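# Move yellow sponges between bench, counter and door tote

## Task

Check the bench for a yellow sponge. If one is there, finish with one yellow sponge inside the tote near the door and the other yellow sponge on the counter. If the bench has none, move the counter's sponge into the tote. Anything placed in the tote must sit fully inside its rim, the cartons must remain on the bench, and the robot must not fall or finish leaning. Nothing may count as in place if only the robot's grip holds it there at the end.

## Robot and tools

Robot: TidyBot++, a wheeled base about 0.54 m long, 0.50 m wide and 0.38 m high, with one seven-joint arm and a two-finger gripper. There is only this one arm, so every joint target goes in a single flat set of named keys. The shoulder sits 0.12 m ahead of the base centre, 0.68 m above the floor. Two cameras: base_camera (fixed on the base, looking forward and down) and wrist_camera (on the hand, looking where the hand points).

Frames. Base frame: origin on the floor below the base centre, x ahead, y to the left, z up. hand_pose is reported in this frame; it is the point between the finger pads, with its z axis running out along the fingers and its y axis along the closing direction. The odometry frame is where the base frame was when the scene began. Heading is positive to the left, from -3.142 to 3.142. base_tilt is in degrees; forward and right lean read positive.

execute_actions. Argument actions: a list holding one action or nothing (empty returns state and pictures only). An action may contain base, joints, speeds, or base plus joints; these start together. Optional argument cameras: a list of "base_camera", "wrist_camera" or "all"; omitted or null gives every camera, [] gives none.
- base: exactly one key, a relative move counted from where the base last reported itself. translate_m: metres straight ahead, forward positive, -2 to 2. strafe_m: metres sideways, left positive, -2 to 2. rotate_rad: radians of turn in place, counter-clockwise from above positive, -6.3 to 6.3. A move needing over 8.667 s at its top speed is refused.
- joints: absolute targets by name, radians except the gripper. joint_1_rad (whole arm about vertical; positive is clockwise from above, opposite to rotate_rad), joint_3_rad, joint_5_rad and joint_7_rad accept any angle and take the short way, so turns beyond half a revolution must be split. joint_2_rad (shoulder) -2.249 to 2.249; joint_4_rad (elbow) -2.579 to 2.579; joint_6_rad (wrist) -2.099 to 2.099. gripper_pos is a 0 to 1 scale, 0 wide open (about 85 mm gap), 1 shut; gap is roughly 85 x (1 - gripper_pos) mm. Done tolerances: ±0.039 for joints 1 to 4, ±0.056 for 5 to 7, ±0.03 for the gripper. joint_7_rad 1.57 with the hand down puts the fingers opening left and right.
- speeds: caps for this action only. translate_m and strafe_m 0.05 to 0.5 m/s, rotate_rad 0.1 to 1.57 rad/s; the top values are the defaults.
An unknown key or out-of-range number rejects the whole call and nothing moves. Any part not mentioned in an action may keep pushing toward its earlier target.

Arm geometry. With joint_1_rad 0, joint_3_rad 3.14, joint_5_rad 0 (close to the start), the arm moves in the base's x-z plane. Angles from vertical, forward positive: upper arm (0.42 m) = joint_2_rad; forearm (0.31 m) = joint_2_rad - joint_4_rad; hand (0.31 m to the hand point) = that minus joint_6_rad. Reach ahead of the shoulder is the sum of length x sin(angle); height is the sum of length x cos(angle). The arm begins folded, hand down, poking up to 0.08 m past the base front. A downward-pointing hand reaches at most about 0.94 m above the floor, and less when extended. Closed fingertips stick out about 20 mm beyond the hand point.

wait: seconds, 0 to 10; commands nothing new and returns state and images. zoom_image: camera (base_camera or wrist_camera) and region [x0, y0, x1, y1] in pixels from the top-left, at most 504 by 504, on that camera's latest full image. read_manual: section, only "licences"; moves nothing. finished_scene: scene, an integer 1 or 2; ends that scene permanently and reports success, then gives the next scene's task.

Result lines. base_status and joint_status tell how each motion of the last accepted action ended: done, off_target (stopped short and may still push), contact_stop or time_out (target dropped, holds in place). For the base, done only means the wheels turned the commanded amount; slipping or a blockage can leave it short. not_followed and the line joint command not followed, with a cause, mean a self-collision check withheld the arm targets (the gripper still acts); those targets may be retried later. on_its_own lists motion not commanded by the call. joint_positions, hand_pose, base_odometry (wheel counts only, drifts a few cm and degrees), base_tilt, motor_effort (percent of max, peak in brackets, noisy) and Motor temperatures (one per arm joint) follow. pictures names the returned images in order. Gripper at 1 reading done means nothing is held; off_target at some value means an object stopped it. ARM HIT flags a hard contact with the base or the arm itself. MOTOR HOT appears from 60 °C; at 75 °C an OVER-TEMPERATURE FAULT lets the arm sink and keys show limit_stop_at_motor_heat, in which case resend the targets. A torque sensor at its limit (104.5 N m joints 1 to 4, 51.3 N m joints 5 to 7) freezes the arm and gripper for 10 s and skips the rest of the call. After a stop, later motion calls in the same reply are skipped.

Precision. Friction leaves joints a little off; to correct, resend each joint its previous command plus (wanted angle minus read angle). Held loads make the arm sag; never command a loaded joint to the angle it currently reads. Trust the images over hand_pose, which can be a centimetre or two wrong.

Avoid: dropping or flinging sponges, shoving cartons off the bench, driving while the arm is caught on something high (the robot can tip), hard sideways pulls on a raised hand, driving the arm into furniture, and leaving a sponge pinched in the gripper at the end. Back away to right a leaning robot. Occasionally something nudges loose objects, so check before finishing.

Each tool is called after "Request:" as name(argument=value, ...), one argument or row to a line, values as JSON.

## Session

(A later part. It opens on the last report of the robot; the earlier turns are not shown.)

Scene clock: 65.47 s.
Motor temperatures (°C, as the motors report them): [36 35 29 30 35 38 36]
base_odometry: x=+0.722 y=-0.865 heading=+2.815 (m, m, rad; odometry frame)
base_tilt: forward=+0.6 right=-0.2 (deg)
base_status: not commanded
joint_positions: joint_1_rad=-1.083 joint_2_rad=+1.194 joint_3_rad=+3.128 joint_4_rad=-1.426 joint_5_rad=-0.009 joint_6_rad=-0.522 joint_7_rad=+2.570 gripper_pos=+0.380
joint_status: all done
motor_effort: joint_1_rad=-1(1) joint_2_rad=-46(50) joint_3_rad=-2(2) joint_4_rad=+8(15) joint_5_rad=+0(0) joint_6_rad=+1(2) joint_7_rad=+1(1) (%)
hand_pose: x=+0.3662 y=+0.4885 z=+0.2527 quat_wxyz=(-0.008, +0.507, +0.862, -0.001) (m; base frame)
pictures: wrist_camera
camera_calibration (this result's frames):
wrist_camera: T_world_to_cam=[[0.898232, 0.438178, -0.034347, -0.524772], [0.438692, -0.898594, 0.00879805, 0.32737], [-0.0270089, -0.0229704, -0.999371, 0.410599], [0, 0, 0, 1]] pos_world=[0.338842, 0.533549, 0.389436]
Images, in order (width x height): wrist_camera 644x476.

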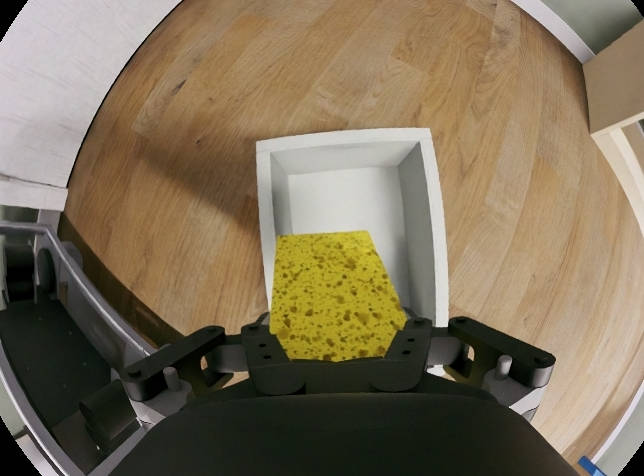

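Shift about 2 cm forward, lower, partly open.

Request:
execute_actions(
  actions=[
    {"base":{"translate_m":0.02},"joints":{"joint_1_rad":-1.13,"joint_2_rad":1.49,"joint_4_rad":-1.23,"joint_6_rad":-0.39,"joint_7_rad":2.65}},
  ],
  cameras=["wrist_camera"],
)

Request:
execute_actions(
  actions=[
    {"joints":{"gripper_pos":0.15}},
  ],
  cameras=[],
)

Request:
execute_actions(
  actions=[
    {"joints":{"joint_2_rad":1.1,"joint_4_rad":-1.45,"joint_6_rad":-0.8}},
  ],
  cameras=["wrist_camera"],
)

Scene clock: 67.93 s.
Motor temperatures (°C, as the motors report them): [36 35 29 30 35 38 36]
base_odometry: x=+0.703 y=-0.859 heading=+2.815 (m, m, rad; odometry frame)
base_tilt: forward=+0.6 right=-0.2 (deg)
base_status: done
joint_positions: joint_1_rad=-1.115 joint_2_rad=+1.493 joint_3_rad=+3.128 joint_4_rad=-1.239 joint_5_rad=-0.009 joint_6_rad=-0.422 joint_7_rad=+2.618 gripper_pos=+0.380
joint_status: all done
motor_effort: joint_1_rad=-1(5) joint_2_rad=-47(51) joint_3_rad=-1(3) joint_4_rad=+6(9) joint_5_rad=+0(0) joint_6_rad=+0(1) joint_7_rad=+1(0) (%)
hand_pose: x=+0.3475 y=+0.4896 z=+0.1148 quat_wxyz=(-0.008, +0.474, +0.880, -0.007) (m; base frame)
pictures: wrist_camera
camera_calibration (this result's frames):
wrist_camera: T_world_to_cam=[[0.862385, 0.504305, -0.0443736, -0.531947], [0.505331, -0.86279, 0.0153261, 0.296351], [-0.030556, -0.0356403, -0.998897, 0.27973], [0, 0, 0, 1]] pos_world=[0.317535, 0.533922, 0.251276]
Images, in order (width x height): wrist_camera 644x476.

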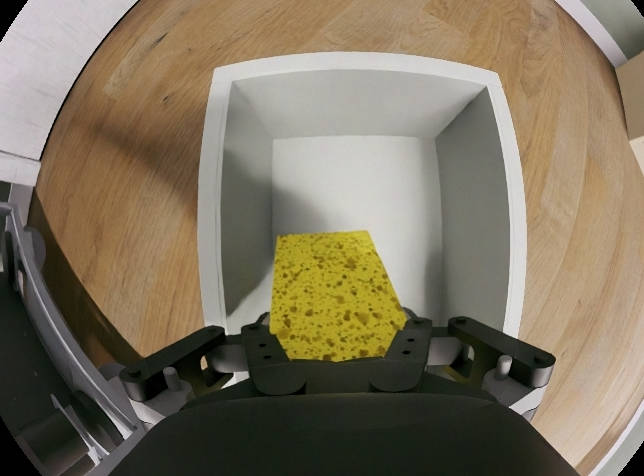

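Scene clock: 68.97 s.
Motor temperatures (°C, as the motors report them): [36 35 29 30 35 38 36]
base_odometry: x=+0.703 y=-0.859 heading=+2.815 (m, m, rad; odometry frame)
base_tilt: forward=+0.6 right=-0.2 (deg)
base_status: not commanded
joint_positions: joint_1_rad=-1.115 joint_2_rad=+1.493 joint_3_rad=+3.128 joint_4_rad=-1.239 joint_5_rad=-0.009 joint_6_rad=-0.422 joint_7_rad=+2.618 gripper_pos=+0.150
joint_status: all done
motor_effort: joint_1_rad=-1(1) joint_2_rad=-47(47) joint_3_rad=-2(2) joint_4_rad=+6(6) joint_5_rad=+0(0) joint_6_rad=+1(1) joint_7_rad=+1(0) (%)
hand_pose: x=+0.3475 y=+0.4896 z=+0.1148 quat_wxyz=(-0.008, +0.474, +0.880, -0.007) (m; base frame)
pictures: none
No camera images: the call's "cameras" was empty. Leave "cameras" out to get every camera's image.

Scene clock: 70.57 s.
Motor temperatures (°C, as the motors report them): [36 36 29 30 35 38 36]
base_odometry: x=+0.703 y=-0.859 heading=+2.815 (m, m, rad; odometry frame)
base_tilt: forward=+0.6 right=-0.2 (deg)
base_status: not commanded
joint_positions: joint_1_rad=-1.115 joint_2_rad=+1.104 joint_3_rad=+3.128 joint_4_rad=-1.440 joint_5_rad=-0.009 joint_6_rad=-0.770 joint_7_rad=+2.618 gripper_pos=+0.150
joint_status: all done
motor_effort: joint_1_rad=-1(1) joint_2_rad=-44(50) joint_3_rad=-1(1) joint_4_rad=+8(8) joint_5_rad=+0(0) joint_6_rad=-1(2) joint_7_rad=+0(1) (%)
hand_pose: x=+0.3291 y=+0.4527 z=+0.3046 quat_wxyz=(-0.006, +0.469, +0.879, -0.087) (m; base frame)
pictures: wrist_camera
camera_calibration (this result's frames):
wrist_camera: T_world_to_cam=[[0.85031, 0.495712, -0.176757, -0.440824], [0.516694, -0.850145, 0.101396, 0.23515], [-0.100006, -0.177548, -0.979018, 0.548466], [0, 0, 0, 1]] pos_world=[0.308186, 0.515812, 0.435196]
Images, in order (width x height): wrist_camera 644x476.

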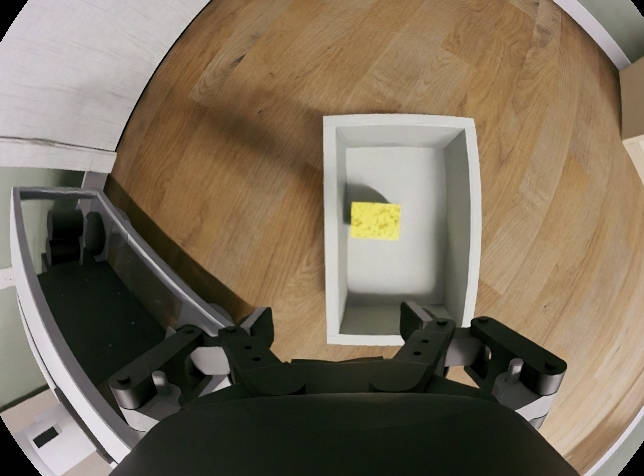

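Request:
finished_scene(
  scene=1,
)

The scene is finished: the task was done.


## Next scene

The same job, from a new start.

Request:
execute_actions(
  actions=[],
)

Scene clock: 0.00 s.
Motor temperatures (°C, as the motors report them): [36 35 29 30 35 38 36]
base_odometry: x=+0.000 y=+0.000 heading=+0.000 (m, m, rad; odometry frame)
base_tilt: forward=+0.6 right=-0.2 (deg)
base_status: not commanded
joint_positions: joint_1_rad=-0.020 joint_2_rad=-0.353 joint_3_rad=+3.109 joint_4_rad=-2.536 joint_5_rad=-0.001 joint_6_rad=-0.892 joint_7_rad=+1.571 gripper_pos=+0.000
joint_status: not commanded
motor_effort: joint_1_rad=-1 joint_2_rad=-1 joint_3_rad=+0 joint_4_rad=+13 joint_5_rad=+0 joint_6_rad=+2 joint_7_rad=+0 (%)
hand_pose: x=+0.2510 y=+0.0072 z=+0.5852 quat_wxyz=(+0.004, +0.999, +0.026, +0.034) (m; base frame)
pictures: base_camera, wrist_camera
camera_calibration (this result's frames):
wrist_camera: T_world_to_cam=[[-0.00183924, -0.999857, -0.0168102, 0.027069], [-0.998964, 0.00260146, -0.0454343, 0.328597], [0.0454716, 0.0167092, -0.998826, 0.709942], [0, 0, 0, 1]] pos_world=[0.296024, 0.0143478, 0.724494]
Images, in order (width x height): base_camera 644x364, wrist_camera 644x476.

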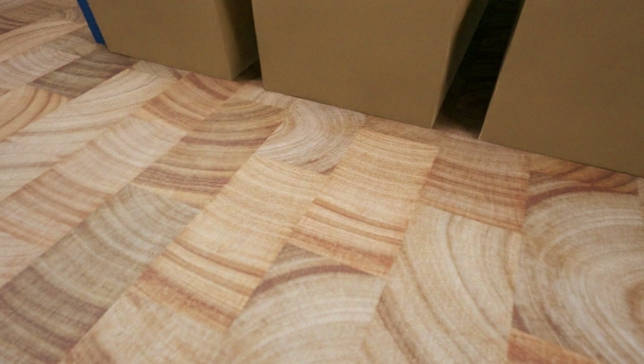

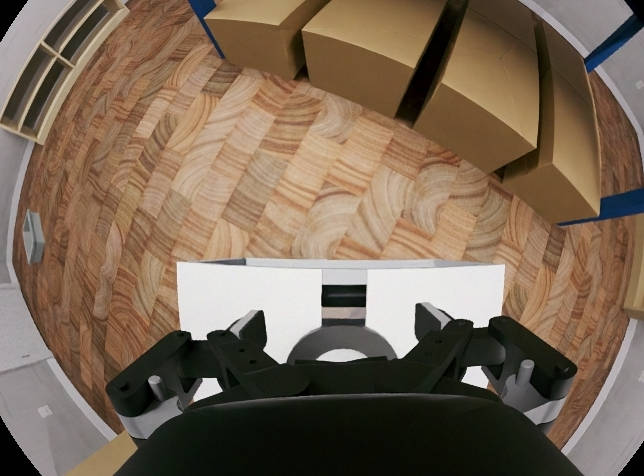

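Request:
execute_actions(
  actions=[
    {"base":{"rotate_rad":-0.46}},
  ],
  cameras=[],
)

Request:
execute_actions(
  actions=[
    {"base":{"strafe_m":1.22},"joints":{"joint_1_rad":1.57,"joint_2_rad":-0.3,"joint_4_rad":-0.9,"joint_6_rad":-1.8}},
  ],
)

Request:
execute_actions(
  actions=[
    {"base":{"translate_m":1.15}},
  ],
)

Scene clock: 2.93 s.
Motor temperatures (°C, as the motors report them): [36 35 29 30 35 38 36]
base_odometry: x=+0.000 y=+0.000 heading=-0.459 (m, m, rad; odometry frame)
base_tilt: forward=+0.6 right=-0.2 (deg)
base_status: done
joint_positions: joint_1_rad=-0.020 joint_2_rad=-0.353 joint_3_rad=+3.109 joint_4_rad=-2.536 joint_5_rad=-0.001 joint_6_rad=-0.892 joint_7_rad=+1.571 gripper_pos=+0.000
joint_status: not commanded
motor_effort: joint_1_rad=-1(1) joint_2_rad=-1(1) joint_3_rad=+0(1) joint_4_rad=+13(13) joint_5_rad=+0(0) joint_6_rad=+2(2) joint_7_rad=+0(0) (%)
hand_pose: x=+0.2510 y=+0.0072 z=+0.5852 quat_wxyz=(+0.004, +0.999, +0.026, +0.034) (m; base frame)
pictures: none
No camera images: the call's "cameras" was empty. Leave "cameras" out to get every camera's image.

Scene clock: 6.93 s.
Motor temperatures (°C, as the motors report them): [36 35 29 30 35 38 36]
base_odometry: x=+0.541 y=+1.093 heading=-0.460 (m, m, rad; odometry frame)
base_tilt: forward=+0.6 right=-0.2 (deg)
base_status: done
joint_positions: joint_1_rad=+1.553 joint_2_rad=-0.314 joint_3_rad=+3.109 joint_4_rad=-0.906 joint_5_rad=-0.001 joint_6_rad=-1.773 joint_7_rad=+1.571 gripper_pos=+0.000
joint_status: all done
motor_effort: joint_1_rad=-1(1) joint_2_rad=-2(7) joint_3_rad=+0(1) joint_4_rad=+12(19) joint_5_rad=+0(0) joint_6_rad=+8(7) joint_7_rad=+1(1) (%)
hand_pose: x=+0.1380 y=-0.2626 z=+1.1208 quat_wxyz=(+0.264, +0.672, -0.636, +0.271) (m; base frame)
pictures: base_camera, wrist_camera
camera_calibration (this result's frames):
wrist_camera: T_world_to_cam=[[-0.998583, -0.028356, -0.0450311, 0.190437], [0.0101867, 0.728702, -0.684755, 1.0087], [0.0522312, -0.684243, -0.727381, 0.765252], [0, 0, 0, 1]] pos_world=[0.139921, -0.206022, 1.25592]
Images, in order (width x height): base_camera 644x364, wrist_camera 644x476.

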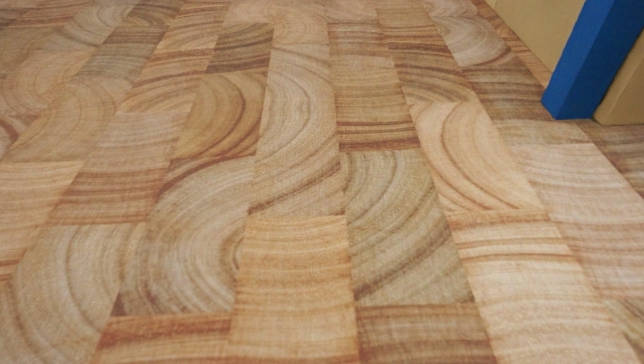

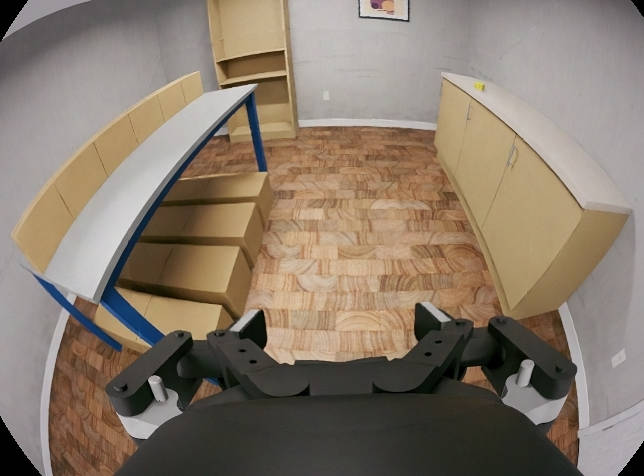

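Scene clock: 10.57 s.
Motor temperatures (°C, as the motors report them): [36 35 29 30 35 38 36]
base_odometry: x=+1.573 y=+0.584 heading=-0.459 (m, m, rad; odometry frame)
base_tilt: forward=+0.6 right=-0.2 (deg)
base_status: done
joint_positions: joint_1_rad=+1.553 joint_2_rad=-0.313 joint_3_rad=+3.109 joint_4_rad=-0.906 joint_5_rad=-0.001 joint_6_rad=-1.773 joint_7_rad=+1.571 gripper_pos=+0.000
joint_status: not commanded
motor_effort: joint_1_rad=-1(1) joint_2_rad=-2(5) joint_3_rad=+1(2) joint_4_rad=+13(12) joint_5_rad=+0(1) joint_6_rad=+7(8) joint_7_rad=+1(0) (%)
hand_pose: x=+0.1380 y=-0.2630 z=+1.1206 quat_wxyz=(+0.264, +0.672, -0.637, +0.271) (m; base frame)
pictures: base_camera, wrist_camera
camera_calibration (this result's frames):
wrist_camera: T_world_to_cam=[[-0.998594, -0.0279686, -0.0450387, 0.190443], [0.0104363, 0.729201, -0.68422, 1.0083], [0.0519789, -0.683728, -0.727883, 0.765625], [0, 0, 0, 1]] pos_world=[0.139856, -0.206451, 1.25577]
Images, in order (width x height): base_camera 644x364, wrist_camera 644x476.

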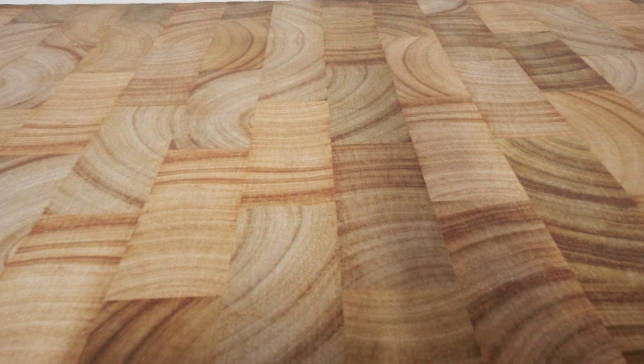

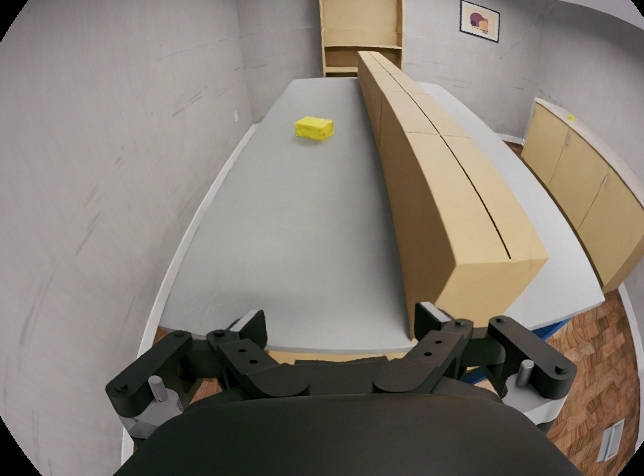

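Request:
execute_actions(
  actions=[
    {"base":{"translate_m":0.72}},
  ],
  cameras=[],
)

Request:
execute_actions(
  actions=[
    {"base":{"rotate_rad":-1.55}},
  ],
  cameras=["base_camera"],
)

Request:
execute_actions(
  actions=[
    {"base":{"translate_m":1.08},"joints":{"joint_1_rad":2.09}},
  ],
)

Scene clock: 14.40 s.
Motor temperatures (°C, as the motors report them): [36 35 29 30 35 38 36]
base_odometry: x=+2.218 y=+0.265 heading=-0.459 (m, m, rad; odometry frame)
base_tilt: forward=+0.6 right=-0.2 (deg)
base_status: done
joint_positions: joint_1_rad=+1.553 joint_2_rad=-0.313 joint_3_rad=+3.109 joint_4_rad=-0.906 joint_5_rad=-0.001 joint_6_rad=-1.773 joint_7_rad=+1.571 gripper_pos=+0.000
joint_status: not commanded
motor_effort: joint_1_rad=-1(1) joint_2_rad=-1(3) joint_3_rad=+0(2) joint_4_rad=+12(12) joint_5_rad=+0(0) joint_6_rad=+7(8) joint_7_rad=+0(1) (%)
hand_pose: x=+0.1379 y=-0.2630 z=+1.1205 quat_wxyz=(+0.264, +0.672, -0.637, +0.271) (m; base frame)
pictures: none
No camera images: the call's "cameras" was empty. Leave "cameras" out to get every camera's image.

Scene clock: 16.67 s.
Motor temperatures (°C, as the motors report them): [36 35 29 30 35 38 36]
base_odometry: x=+2.218 y=+0.265 heading=-2.008 (m, m, rad; odometry frame)
base_tilt: forward=+0.6 right=-0.2 (deg)
base_status: done
joint_positions: joint_1_rad=+1.554 joint_2_rad=-0.308 joint_3_rad=+3.109 joint_4_rad=-0.906 joint_5_rad=-0.001 joint_6_rad=-1.773 joint_7_rad=+1.571 gripper_pos=+0.000
joint_status: not commanded
motor_effort: joint_1_rad=-1(0) joint_2_rad=-2(3) joint_3_rad=+0(1) joint_4_rad=+12(13) joint_5_rad=+0(1) joint_6_rad=+8(8) joint_7_rad=+1(0) (%)
hand_pose: x=+0.1378 y=-0.2652 z=+1.1192 quat_wxyz=(+0.263, +0.672, -0.637, +0.269) (m; base frame)
pictures: base_camera
Images, in order (width x height): base_camera 644x364.

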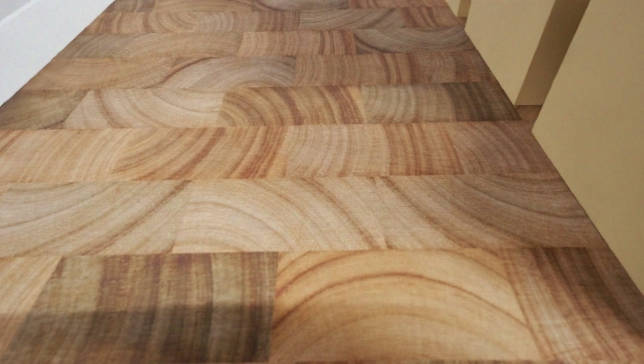

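Scene clock: 20.10 s.
Motor temperatures (°C, as the motors report them): [36 35 29 30 35 38 36]
base_odometry: x=+1.760 y=-0.713 heading=-2.009 (m, m, rad; odometry frame)
base_tilt: forward=+0.6 right=-0.2 (deg)
base_status: done
joint_positions: joint_1_rad=+2.073 joint_2_rad=-0.308 joint_3_rad=+3.109 joint_4_rad=-0.906 joint_5_rad=-0.001 joint_6_rad=-1.773 joint_7_rad=+1.571 gripper_pos=+0.000
joint_status: all done
motor_effort: joint_1_rad=-1(1) joint_2_rad=-2(3) joint_3_rad=+0(2) joint_4_rad=+12(13) joint_5_rad=+0(1) joint_6_rad=+7(8) joint_7_rad=+1(0) (%)
hand_pose: x=+0.0037 y=-0.2396 z=+1.1192 quat_wxyz=(+0.323, +0.486, -0.789, +0.193) (m; base frame)
pictures: base_camera, wrist_camera
camera_calibration (this result's frames):
wrist_camera: T_world_to_cam=[[-0.880393, 0.472096, -0.0450932, 0.176415], [0.373049, 0.630685, -0.680493, 0.962636], [-0.292818, -0.615923, -0.731366, 0.809024], [0, 0, 0, 1]] pos_world=[0.0331012, -0.19211, 1.25471]
Images, in order (width x height): base_camera 644x364, wrist_camera 644x476.

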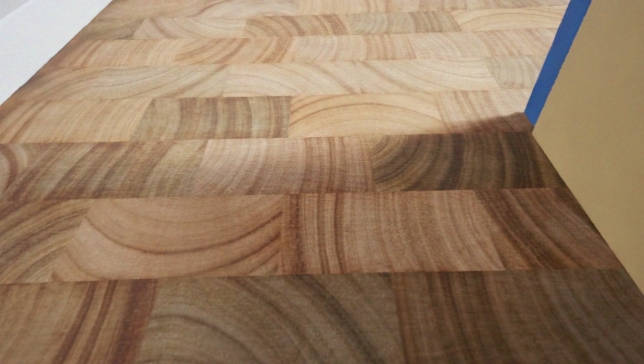

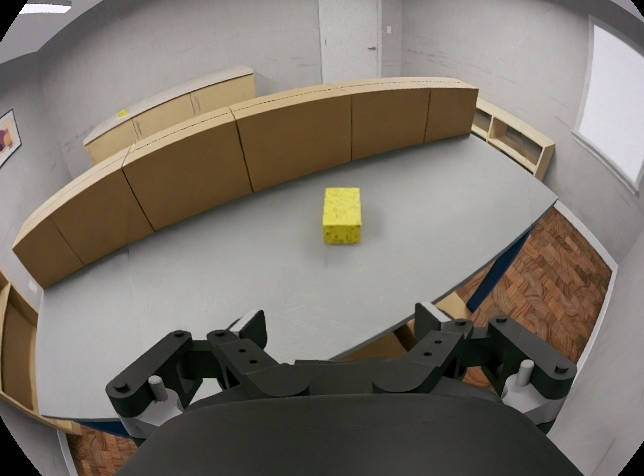

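Request:
execute_actions(
  actions=[
    {"joints":{"joint_2_rad":-0.09,"joint_4_rad":-1.62,"joint_6_rad":-0.47}},
  ],
  cameras=["wrist_camera"],
)

Scene clock: 22.50 s.
Motor temperatures (°C, as the motors report them): [36 35 29 30 35 38 36]
base_odometry: x=+1.760 y=-0.713 heading=-2.009 (m, m, rad; odometry frame)
base_tilt: forward=+0.6 right=-0.2 (deg)
base_status: not commanded
joint_positions: joint_1_rad=+2.073 joint_2_rad=-0.102 joint_3_rad=+3.109 joint_4_rad=-1.613 joint_5_rad=-0.001 joint_6_rad=-0.498 joint_7_rad=+1.571 gripper_pos=+0.000
joint_status: all done
motor_effort: joint_1_rad=-1(1) joint_2_rad=-18(19) joint_3_rad=+0(0) joint_4_rad=+21(21) joint_5_rad=+0(0) joint_6_rad=+9(9) joint_7_rad=+0(0) (%)
hand_pose: x=-0.1289 y=-0.4939 z=+0.9868 quat_wxyz=(+0.458, +0.442, -0.719, +0.280) (m; base frame)
pictures: wrist_camera
camera_calibration (this result's frames):
wrist_camera: T_world_to_cam=[[-0.889725, 0.453001, -0.0563823, 0.174261], [0.246491, 0.372782, -0.894581, 1.14988], [-0.384228, -0.809829, -0.443334, 0.124911], [0, 0, 0, 1]] pos_world=[-0.0803966, -0.40644, 1.09387]
Images, in order (width x height): wrist_camera 644x476.

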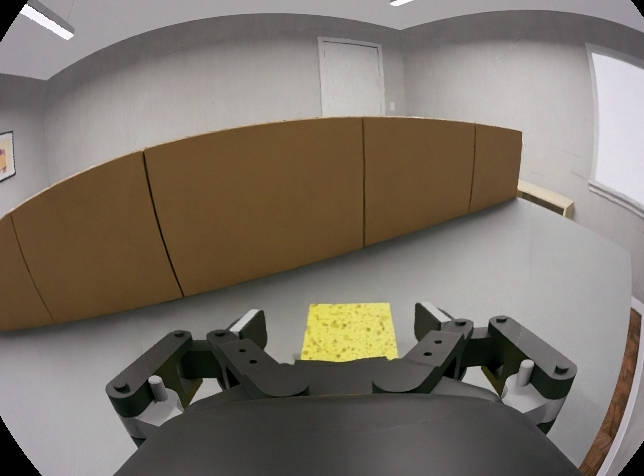

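Request:
execute_actions(
  actions=[
    {"joints":{"joint_4_rad":-1.66,"joint_6_rad":-0.64}},
  ],
  cameras=["wrist_camera"],
)

Scene clock: 23.90 s.
Motor temperatures (°C, as the motors report them): [36 35 29 30 35 38 36]
base_odometry: x=+1.760 y=-0.713 heading=-2.009 (m, m, rad; odometry frame)
base_tilt: forward=+0.6 right=-0.2 (deg)
base_status: not commanded
joint_positions: joint_1_rad=+2.073 joint_2_rad=-0.098 joint_3_rad=+3.109 joint_4_rad=-1.658 joint_5_rad=-0.001 joint_6_rad=-0.622 joint_7_rad=+1.571 gripper_pos=+0.000
joint_status: all done
motor_effort: joint_1_rad=-1(1) joint_2_rad=-18(19) joint_3_rad=+0(0) joint_4_rad=+19(21) joint_5_rad=+0(0) joint_6_rad=+8(10) joint_7_rad=+1(0) (%)
hand_pose: x=-0.1178 y=-0.4716 z=+0.9254 quat_wxyz=(+0.394, +0.465, -0.756, +0.241) (m; base frame)
pictures: wrist_camera
camera_calibration (this result's frames):
wrist_camera: T_world_to_cam=[[-0.885155, 0.461986, -0.0554045, 0.174449], [0.313189, 0.503494, -0.805237, 1.07073], [-0.344112, -0.730112, -0.590359, 0.298403], [0, 0, 0, 1]] pos_world=[-0.0782416, -0.40183, 1.04802]
Images, in order (width x height): wrist_camera 644x476.

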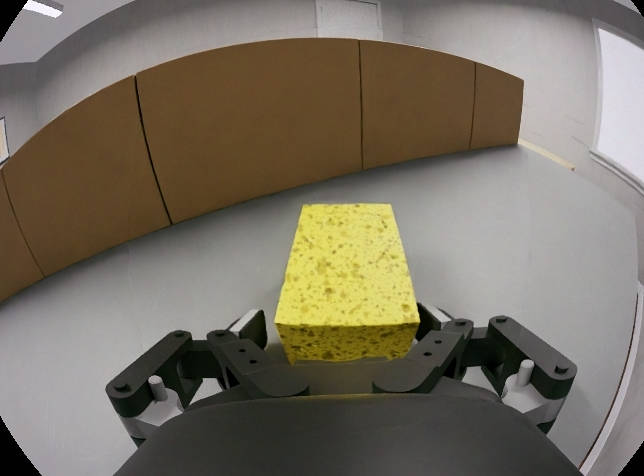

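Request:
execute_actions(
  actions=[
    {"joints":{"joint_1_rad":2.1,"joint_2_rad":-0.01,"joint_4_rad":-1.56}},
  ],
  cameras=["wrist_camera"],
)

Request:
execute_actions(
  actions=[
    {"joints":{"gripper_pos":1}},
  ],
  cameras=[],
)

Request:
execute_actions(
  actions=[
    {"joints":{"joint_2_rad":-0.45,"joint_6_rad":-1.2}},
  ],
  cameras=[],
)

Request:
execute_actions(
  actions=[
    {"base":{"translate_m":-1.1}},
  ],
  cameras=[],
)

Request:
execute_actions(
  actions=[
    {"base":{"strafe_m":-1.7},"joints":{"joint_1_rad":2.8,"joint_6_rad":-1.6,"joint_7_rad":2.4}},
  ],
)

Scene clock: 25.50 s.
Motor temperatures (°C, as the motors report them): [36 35 29 30 35 38 36]
base_odometry: x=+1.760 y=-0.713 heading=-2.009 (m, m, rad; odometry frame)
base_tilt: forward=+0.6 right=-0.2 (deg)
base_status: not commanded
joint_positions: joint_1_rad=+2.082 joint_2_rad=-0.022 joint_3_rad=+3.109 joint_4_rad=-1.565 joint_5_rad=-0.001 joint_6_rad=-0.622 joint_7_rad=+1.571 gripper_pos=+0.000
joint_status: all done
motor_effort: joint_1_rad=-1(1) joint_2_rad=-21(22) joint_3_rad=+0(0) joint_4_rad=+20(20) joint_5_rad=+0(0) joint_6_rad=+8(9) joint_7_rad=+0(1) (%)
hand_pose: x=-0.1382 y=-0.5002 z=+0.9370 quat_wxyz=(+0.401, +0.459, -0.754, +0.244) (m; base frame)
pictures: wrist_camera
camera_calibration (this result's frames):
wrist_camera: T_world_to_cam=[[-0.881664, 0.468291, -0.058073, 0.176415], [0.312791, 0.487833, -0.814973, 1.10212], [-0.353315, -0.736697, -0.576582, 0.259834], [0, 0, 0, 1]] pos_world=[-0.0973918, -0.428847, 1.05826]
Images, in order (width x height): wrist_camera 644x476.

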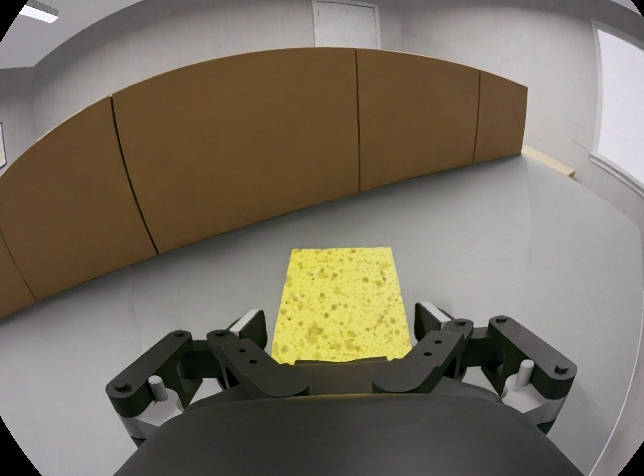

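Scene clock: 26.60 s.
Motor temperatures (°C, as the motors report them): [36 35 29 30 35 38 36]
base_odometry: x=+1.760 y=-0.713 heading=-2.009 (m, m, rad; odometry frame)
base_tilt: forward=+0.6 right=-0.2 (deg)
base_status: not commanded
joint_positions: joint_1_rad=+2.082 joint_2_rad=-0.021 joint_3_rad=+3.109 joint_4_rad=-1.560 joint_5_rad=-0.001 joint_6_rad=-0.622 joint_7_rad=+1.571 gripper_pos=+0.380
joint_status: gripper_pos off_target (ended at +0.380, target +1.000)
motor_effort: joint_1_rad=-1(1) joint_2_rad=-21(22) joint_3_rad=+0(0) joint_4_rad=+19(19) joint_5_rad=+0(0) joint_6_rad=+8(9) joint_7_rad=+0(1) (%)
hand_pose: x=-0.1389 y=-0.5013 z=+0.9389 quat_wxyz=(+0.402, +0.459, -0.754, +0.244) (m; base frame)
pictures: none
No camera images: the call's "cameras" was empty. Leave "cameras" out to get every camera's image.

Scene clock: 28.20 s.
Motor temperatures (°C, as the motors report them): [36 35 29 30 35 38 36]
base_odometry: x=+1.760 y=-0.713 heading=-2.009 (m, m, rad; odometry frame)
base_tilt: forward=+0.6 right=-0.2 (deg)
base_status: not commanded
joint_positions: joint_1_rad=+2.082 joint_2_rad=-0.448 joint_3_rad=+3.109 joint_4_rad=-1.560 joint_5_rad=-0.001 joint_6_rad=-1.174 joint_7_rad=+1.571 gripper_pos=+0.380
joint_status: all done
motor_effort: joint_1_rad=-1(1) joint_2_rad=-3(23) joint_3_rad=+1(0) joint_4_rad=+18(21) joint_5_rad=+0(0) joint_6_rad=+8(9) joint_7_rad=+0(0) (%)
hand_pose: x=-0.0303 y=-0.2990 z=+0.9959 quat_wxyz=(+0.358, +0.474, -0.777, +0.210) (m; base frame)
pictures: none
No camera images: the call's "cameras" was empty. Leave "cameras" out to get every camera's image.

Scene clock: 31.87 s.
Motor temperatures (°C, as the motors report them): [36 35 29 30 35 38 36]
base_odometry: x=+2.228 y=+0.283 heading=-2.009 (m, m, rad; odometry frame)
base_tilt: forward=+0.6 right=-0.2 (deg)
base_status: done
joint_positions: joint_1_rad=+2.084 joint_2_rad=-0.449 joint_3_rad=+3.109 joint_4_rad=-1.560 joint_5_rad=-0.001 joint_6_rad=-1.175 joint_7_rad=+1.571 gripper_pos=+0.380
joint_status: not commanded
motor_effort: joint_1_rad=-1(2) joint_2_rad=-3(5) joint_3_rad=+0(3) joint_4_rad=+18(18) joint_5_rad=+0(1) joint_6_rad=+8(8) joint_7_rad=+1(0) (%)
hand_pose: x=-0.0309 y=-0.2984 z=+0.9959 quat_wxyz=(+0.358, +0.473, -0.777, +0.209) (m; base frame)
pictures: none
No camera images: the call's "cameras" was empty. Leave "cameras" out to get every camera's image.

Scene clock: 36.63 s.
Motor temperatures (°C, as the motors report them): [36 35 29 30 35 38 36]
base_odometry: x=+0.689 y=+1.006 heading=-2.010 (m, m, rad; odometry frame)
base_tilt: forward=+0.6 right=-0.2 (deg)
base_status: done
joint_positions: joint_1_rad=+2.784 joint_2_rad=-0.449 joint_3_rad=+3.109 joint_4_rad=-1.560 joint_5_rad=-0.001 joint_6_rad=-1.571 joint_7_rad=+2.371 gripper_pos=+0.381
joint_status: all done
motor_effort: joint_1_rad=-1(0) joint_2_rad=-1(3) joint_3_rad=+1(2) joint_4_rad=+16(18) joint_5_rad=+0(1) joint_6_rad=+5(9) joint_7_rad=+0(1) (%)
hand_pose: x=-0.0983 y=-0.0941 z=+0.9212 quat_wxyz=(+0.222, +0.546, -0.806, -0.053) (m; base frame)
pictures: base_camera, wrist_camera
camera_calibration (this result's frames):
wrist_camera: T_world_to_cam=[[-0.849017, 0.44197, 0.28954, -0.298985], [0.359351, 0.884745, -0.296804, 0.443242], [-0.387347, -0.147945, -0.909986, 0.923213], [0, 0, 0, 1]] pos_world=[-0.0555183, -0.123429, 1.05823]
Images, in order (width x height): base_camera 644x364, wrist_camera 644x476.

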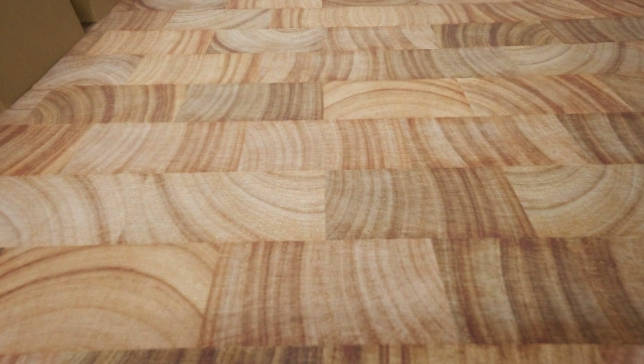

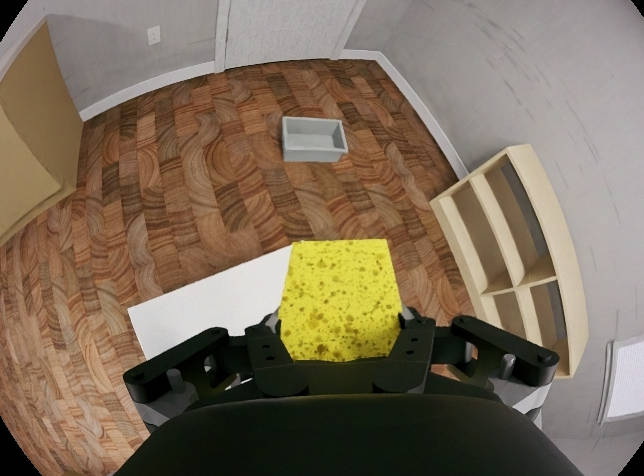

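Request:
execute_actions(
  actions=[
    {"base":{"rotate_rad":-2.264},"joints":{"joint_1_rad":0,"joint_7_rad":0.31,"joint_4_rad":-1.42,"joint_6_rad":-0.9}},
  ],
  cameras=[],
)

Request:
execute_actions(
  actions=[
    {"base":{"translate_m":0.25},"joints":{"joint_2_rad":1.16,"joint_6_rad":-0.53}},
  ],
)

Scene clock: 40.83 s.
Motor temperatures (°C, as the motors report them): [36 35 29 30 35 38 36]
base_odometry: x=+0.689 y=+1.006 heading=+2.011 (m, m, rad; odometry frame)
base_tilt: forward=+0.6 right=-0.2 (deg)
base_status: done
joint_positions: joint_1_rad=+0.016 joint_2_rad=-0.449 joint_3_rad=+3.109 joint_4_rad=-1.433 joint_5_rad=-0.001 joint_6_rad=-0.931 joint_7_rad=+0.340 gripper_pos=+0.381
joint_status: all done
motor_effort: joint_1_rad=-1(2) joint_2_rad=-2(4) joint_3_rad=+1(1) joint_4_rad=+18(18) joint_5_rad=+0(1) joint_6_rad=+10(9) joint_7_rad=+1(1) (%)
hand_pose: x=+0.4905 y=+0.0129 z=+1.1299 quat_wxyz=(-0.331, +0.673, -0.464, +0.471) (m; base frame)
pictures: none
No camera images: the call's "cameras" was empty. Leave "cameras" out to get every camera's image.

Scene clock: 43.67 s.
Motor temperatures (°C, as the motors report them): [36 35 29 30 35 38 36]
base_odometry: x=+0.582 y=+1.233 heading=+2.010 (m, m, rad; odometry frame)
base_tilt: forward=+0.6 right=-0.2 (deg)
base_status: done
joint_positions: joint_1_rad=+0.016 joint_2_rad=+1.156 joint_3_rad=+3.109 joint_4_rad=-1.421 joint_5_rad=-0.001 joint_6_rad=-0.561 joint_7_rad=+0.340 gripper_pos=+0.381
joint_status: all done
motor_effort: joint_1_rad=-1(0) joint_2_rad=-45(47) joint_3_rad=-2(1) joint_4_rad=+8(18) joint_5_rad=+0(0) joint_6_rad=+1(11) joint_7_rad=+1(1) (%)
hand_pose: x=+0.6732 y=+0.0122 z=+0.2752 quat_wxyz=(-0.013, +0.815, -0.579, -0.007) (m; base frame)
pictures: base_camera, wrist_camera
camera_calibration (this result's frames):
wrist_camera: T_world_to_cam=[[-0.960106, -0.277344, -0.03572, 0.669118], [-0.278892, 0.959015, 0.0500922, 0.213573], [0.0203633, 0.0580559, -0.998106, 0.39725], [0, 0, 0, 1]] pos_world=[0.693899, -0.0423063, 0.4097]
Images, in order (width x height): base_camera 644x364, wrist_camera 644x476.

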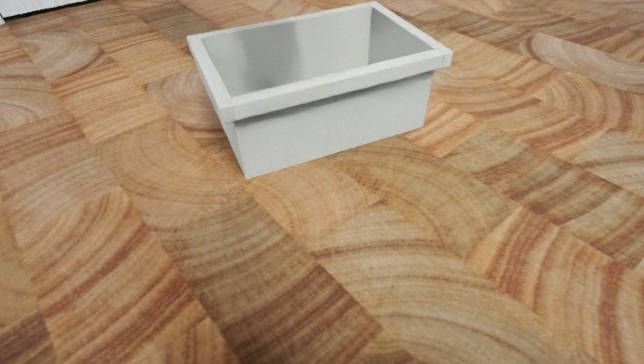

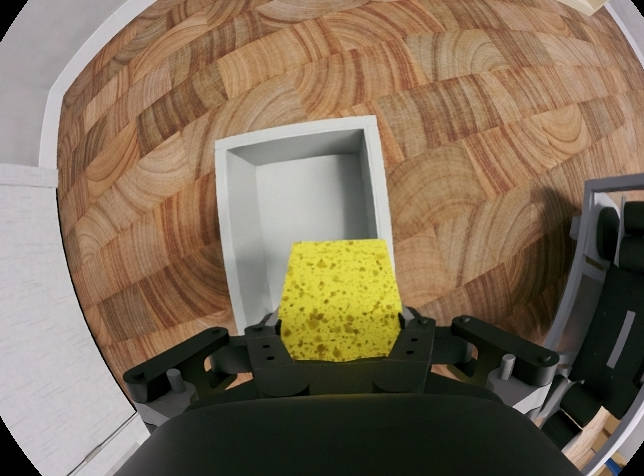

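Request:
execute_actions(
  actions=[
    {"base":{"translate_m":0.055},"joints":{"joint_1_rad":0.07,"joint_7_rad":0.55}},
  ],
  cameras=[],
)

Request:
execute_actions(
  actions=[
    {"joints":{"joint_2_rad":1.49,"joint_4_rad":-1.23,"joint_6_rad":-0.39}},
  ],
)

Request:
execute_actions(
  actions=[
    {"joints":{"gripper_pos":0.15}},
  ],
  cameras=[],
)

Request:
execute_actions(
  actions=[
    {"joints":{"joint_2_rad":1.1,"joint_4_rad":-1.45,"joint_6_rad":-0.7}},
  ],
)

Scene clock: 45.17 s.
Motor temperatures (°C, as the motors report them): [36 35 29 30 35 38 36]
base_odometry: x=+0.559 y=+1.283 heading=+2.010 (m, m, rad; odometry frame)
base_tilt: forward=+0.6 right=-0.2 (deg)
base_status: done
joint_positions: joint_1_rad=+0.064 joint_2_rad=+1.156 joint_3_rad=+3.109 joint_4_rad=-1.418 joint_5_rad=-0.001 joint_6_rad=-0.557 joint_7_rad=+0.533 gripper_pos=+0.381
joint_status: all done
motor_effort: joint_1_rad=-1(2) joint_2_rad=-44(47) joint_3_rad=-2(3) joint_4_rad=+8(9) joint_5_rad=+0(0) joint_6_rad=+1(2) joint_7_rad=+0(0) (%)
hand_pose: x=+0.6765 y=-0.0145 z=+0.2758 quat_wxyz=(-0.016, +0.855, -0.518, -0.002) (m; base frame)
pictures: none
No camera images: the call's "cameras" was empty. Leave "cameras" out to get every camera's image.

Scene clock: 46.90 s.
Motor temperatures (°C, as the motors report them): [36 36 29 30 35 38 36]
base_odometry: x=+0.559 y=+1.283 heading=+2.010 (m, m, rad; odometry frame)
base_tilt: forward=+0.6 right=-0.2 (deg)
base_status: not commanded
joint_positions: joint_1_rad=+0.064 joint_2_rad=+1.494 joint_3_rad=+3.109 joint_4_rad=-1.240 joint_5_rad=-0.001 joint_6_rad=-0.420 joint_7_rad=+0.533 gripper_pos=+0.381
joint_status: all done
motor_effort: joint_1_rad=-1(1) joint_2_rad=-45(49) joint_3_rad=-2(2) joint_4_rad=+6(9) joint_5_rad=+0(0) joint_6_rad=+1(1) joint_7_rad=+1(1) (%)
hand_pose: x=+0.6598 y=-0.0131 z=+0.1152 quat_wxyz=(-0.012, +0.853, -0.522, -0.013) (m; base frame)
pictures: base_camera, wrist_camera
camera_calibration (this result's frames):
wrist_camera: T_world_to_cam=[[-0.914295, -0.404052, -0.0284008, 0.610791], [-0.405038, 0.912545, 0.0566239, 0.323965], [0.00303801, 0.0632744, -0.997992, 0.25075], [0, 0, 0, 1]] pos_world=[0.6889, -0.0647065, 0.249249]
Images, in order (width x height): base_camera 644x364, wrist_camera 644x476.

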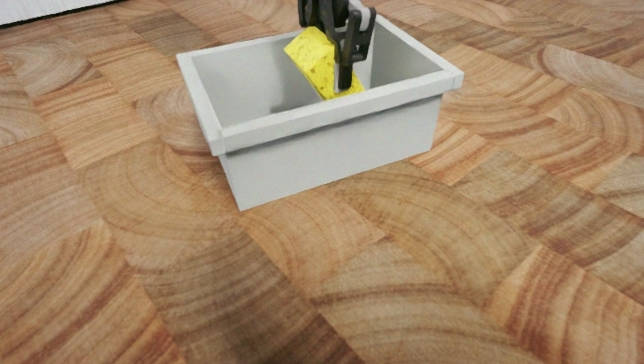

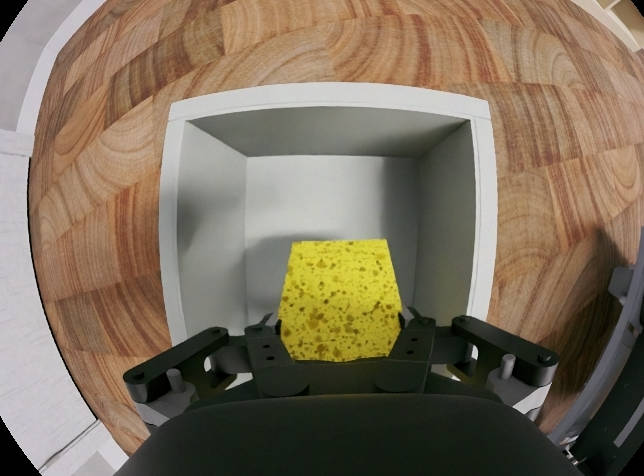

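Scene clock: 47.93 s.
Motor temperatures (°C, as the motors report them): [36 36 29 30 35 38 36]
base_odometry: x=+0.559 y=+1.283 heading=+2.010 (m, m, rad; odometry frame)
base_tilt: forward=+0.6 right=-0.2 (deg)
base_status: not commanded
joint_positions: joint_1_rad=+0.064 joint_2_rad=+1.494 joint_3_rad=+3.109 joint_4_rad=-1.240 joint_5_rad=-0.001 joint_6_rad=-0.420 joint_7_rad=+0.533 gripper_pos=+0.150
joint_status: all done
motor_effort: joint_1_rad=-1(1) joint_2_rad=-45(45) joint_3_rad=-2(2) joint_4_rad=+6(6) joint_5_rad=+0(0) joint_6_rad=+0(1) joint_7_rad=+1(0) (%)
hand_pose: x=+0.6598 y=-0.0131 z=+0.1152 quat_wxyz=(-0.012, +0.853, -0.522, -0.013) (m; base frame)
pictures: none
No camera images: the call's "cameras" was empty. Leave "cameras" out to get every camera's image.

Scene clock: 49.53 s.
Motor temperatures (°C, as the motors report them): [36 36 29 30 35 38 36]
base_odometry: x=+0.559 y=+1.283 heading=+2.010 (m, m, rad; odometry frame)
base_tilt: forward=+0.7 right=-0.2 (deg)
base_status: not commanded
joint_positions: joint_1_rad=+0.064 joint_2_rad=+1.102 joint_3_rad=+3.109 joint_4_rad=-1.440 joint_5_rad=-0.001 joint_6_rad=-0.671 joint_7_rad=+0.533 gripper_pos=+0.150
joint_status: all done
motor_effort: joint_1_rad=-1(1) joint_2_rad=-44(48) joint_3_rad=-2(2) joint_4_rad=+8(8) joint_5_rad=+0(0) joint_6_rad=+0(0) joint_7_rad=+1(0) (%)
hand_pose: x=+0.6496 y=-0.0133 z=+0.3026 quat_wxyz=(+0.004, +0.855, -0.516, -0.038) (m; base frame)
pictures: base_camera, wrist_camera
camera_calibration (this result's frames):
wrist_camera: T_world_to_cam=[[-0.908556, -0.416982, 0.0255322, 0.586469], [-0.413871, 0.906733, 0.0809066, 0.307733], [-0.0568875, 0.0629411, -0.996395, 0.476234], [0, 0, 0, 1]] pos_world=[0.687294, -0.0644598, 0.434646]
Images, in order (width x height): base_camera 644x364, wrist_camera 644x476.

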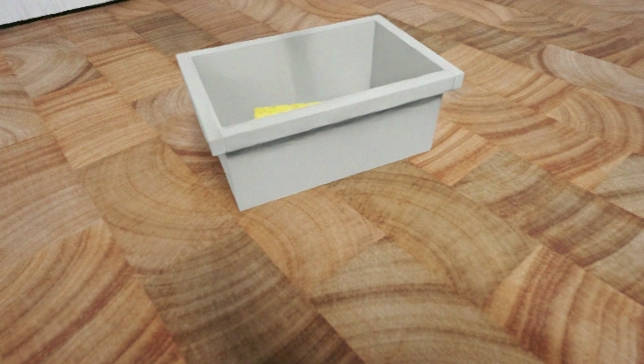

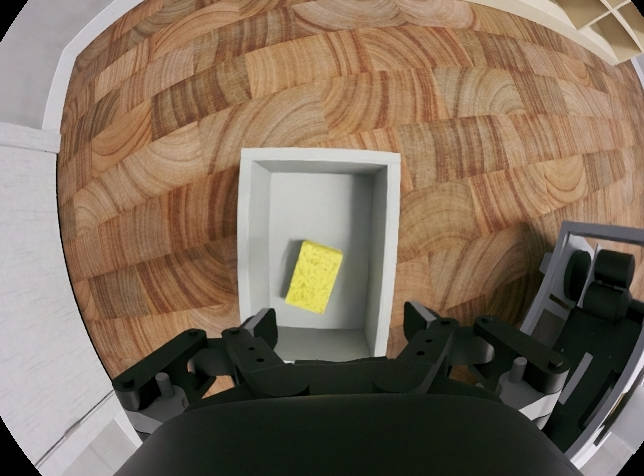

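Request:
finished_scene(
  scene=2,
)

The scene is finished: the task was done.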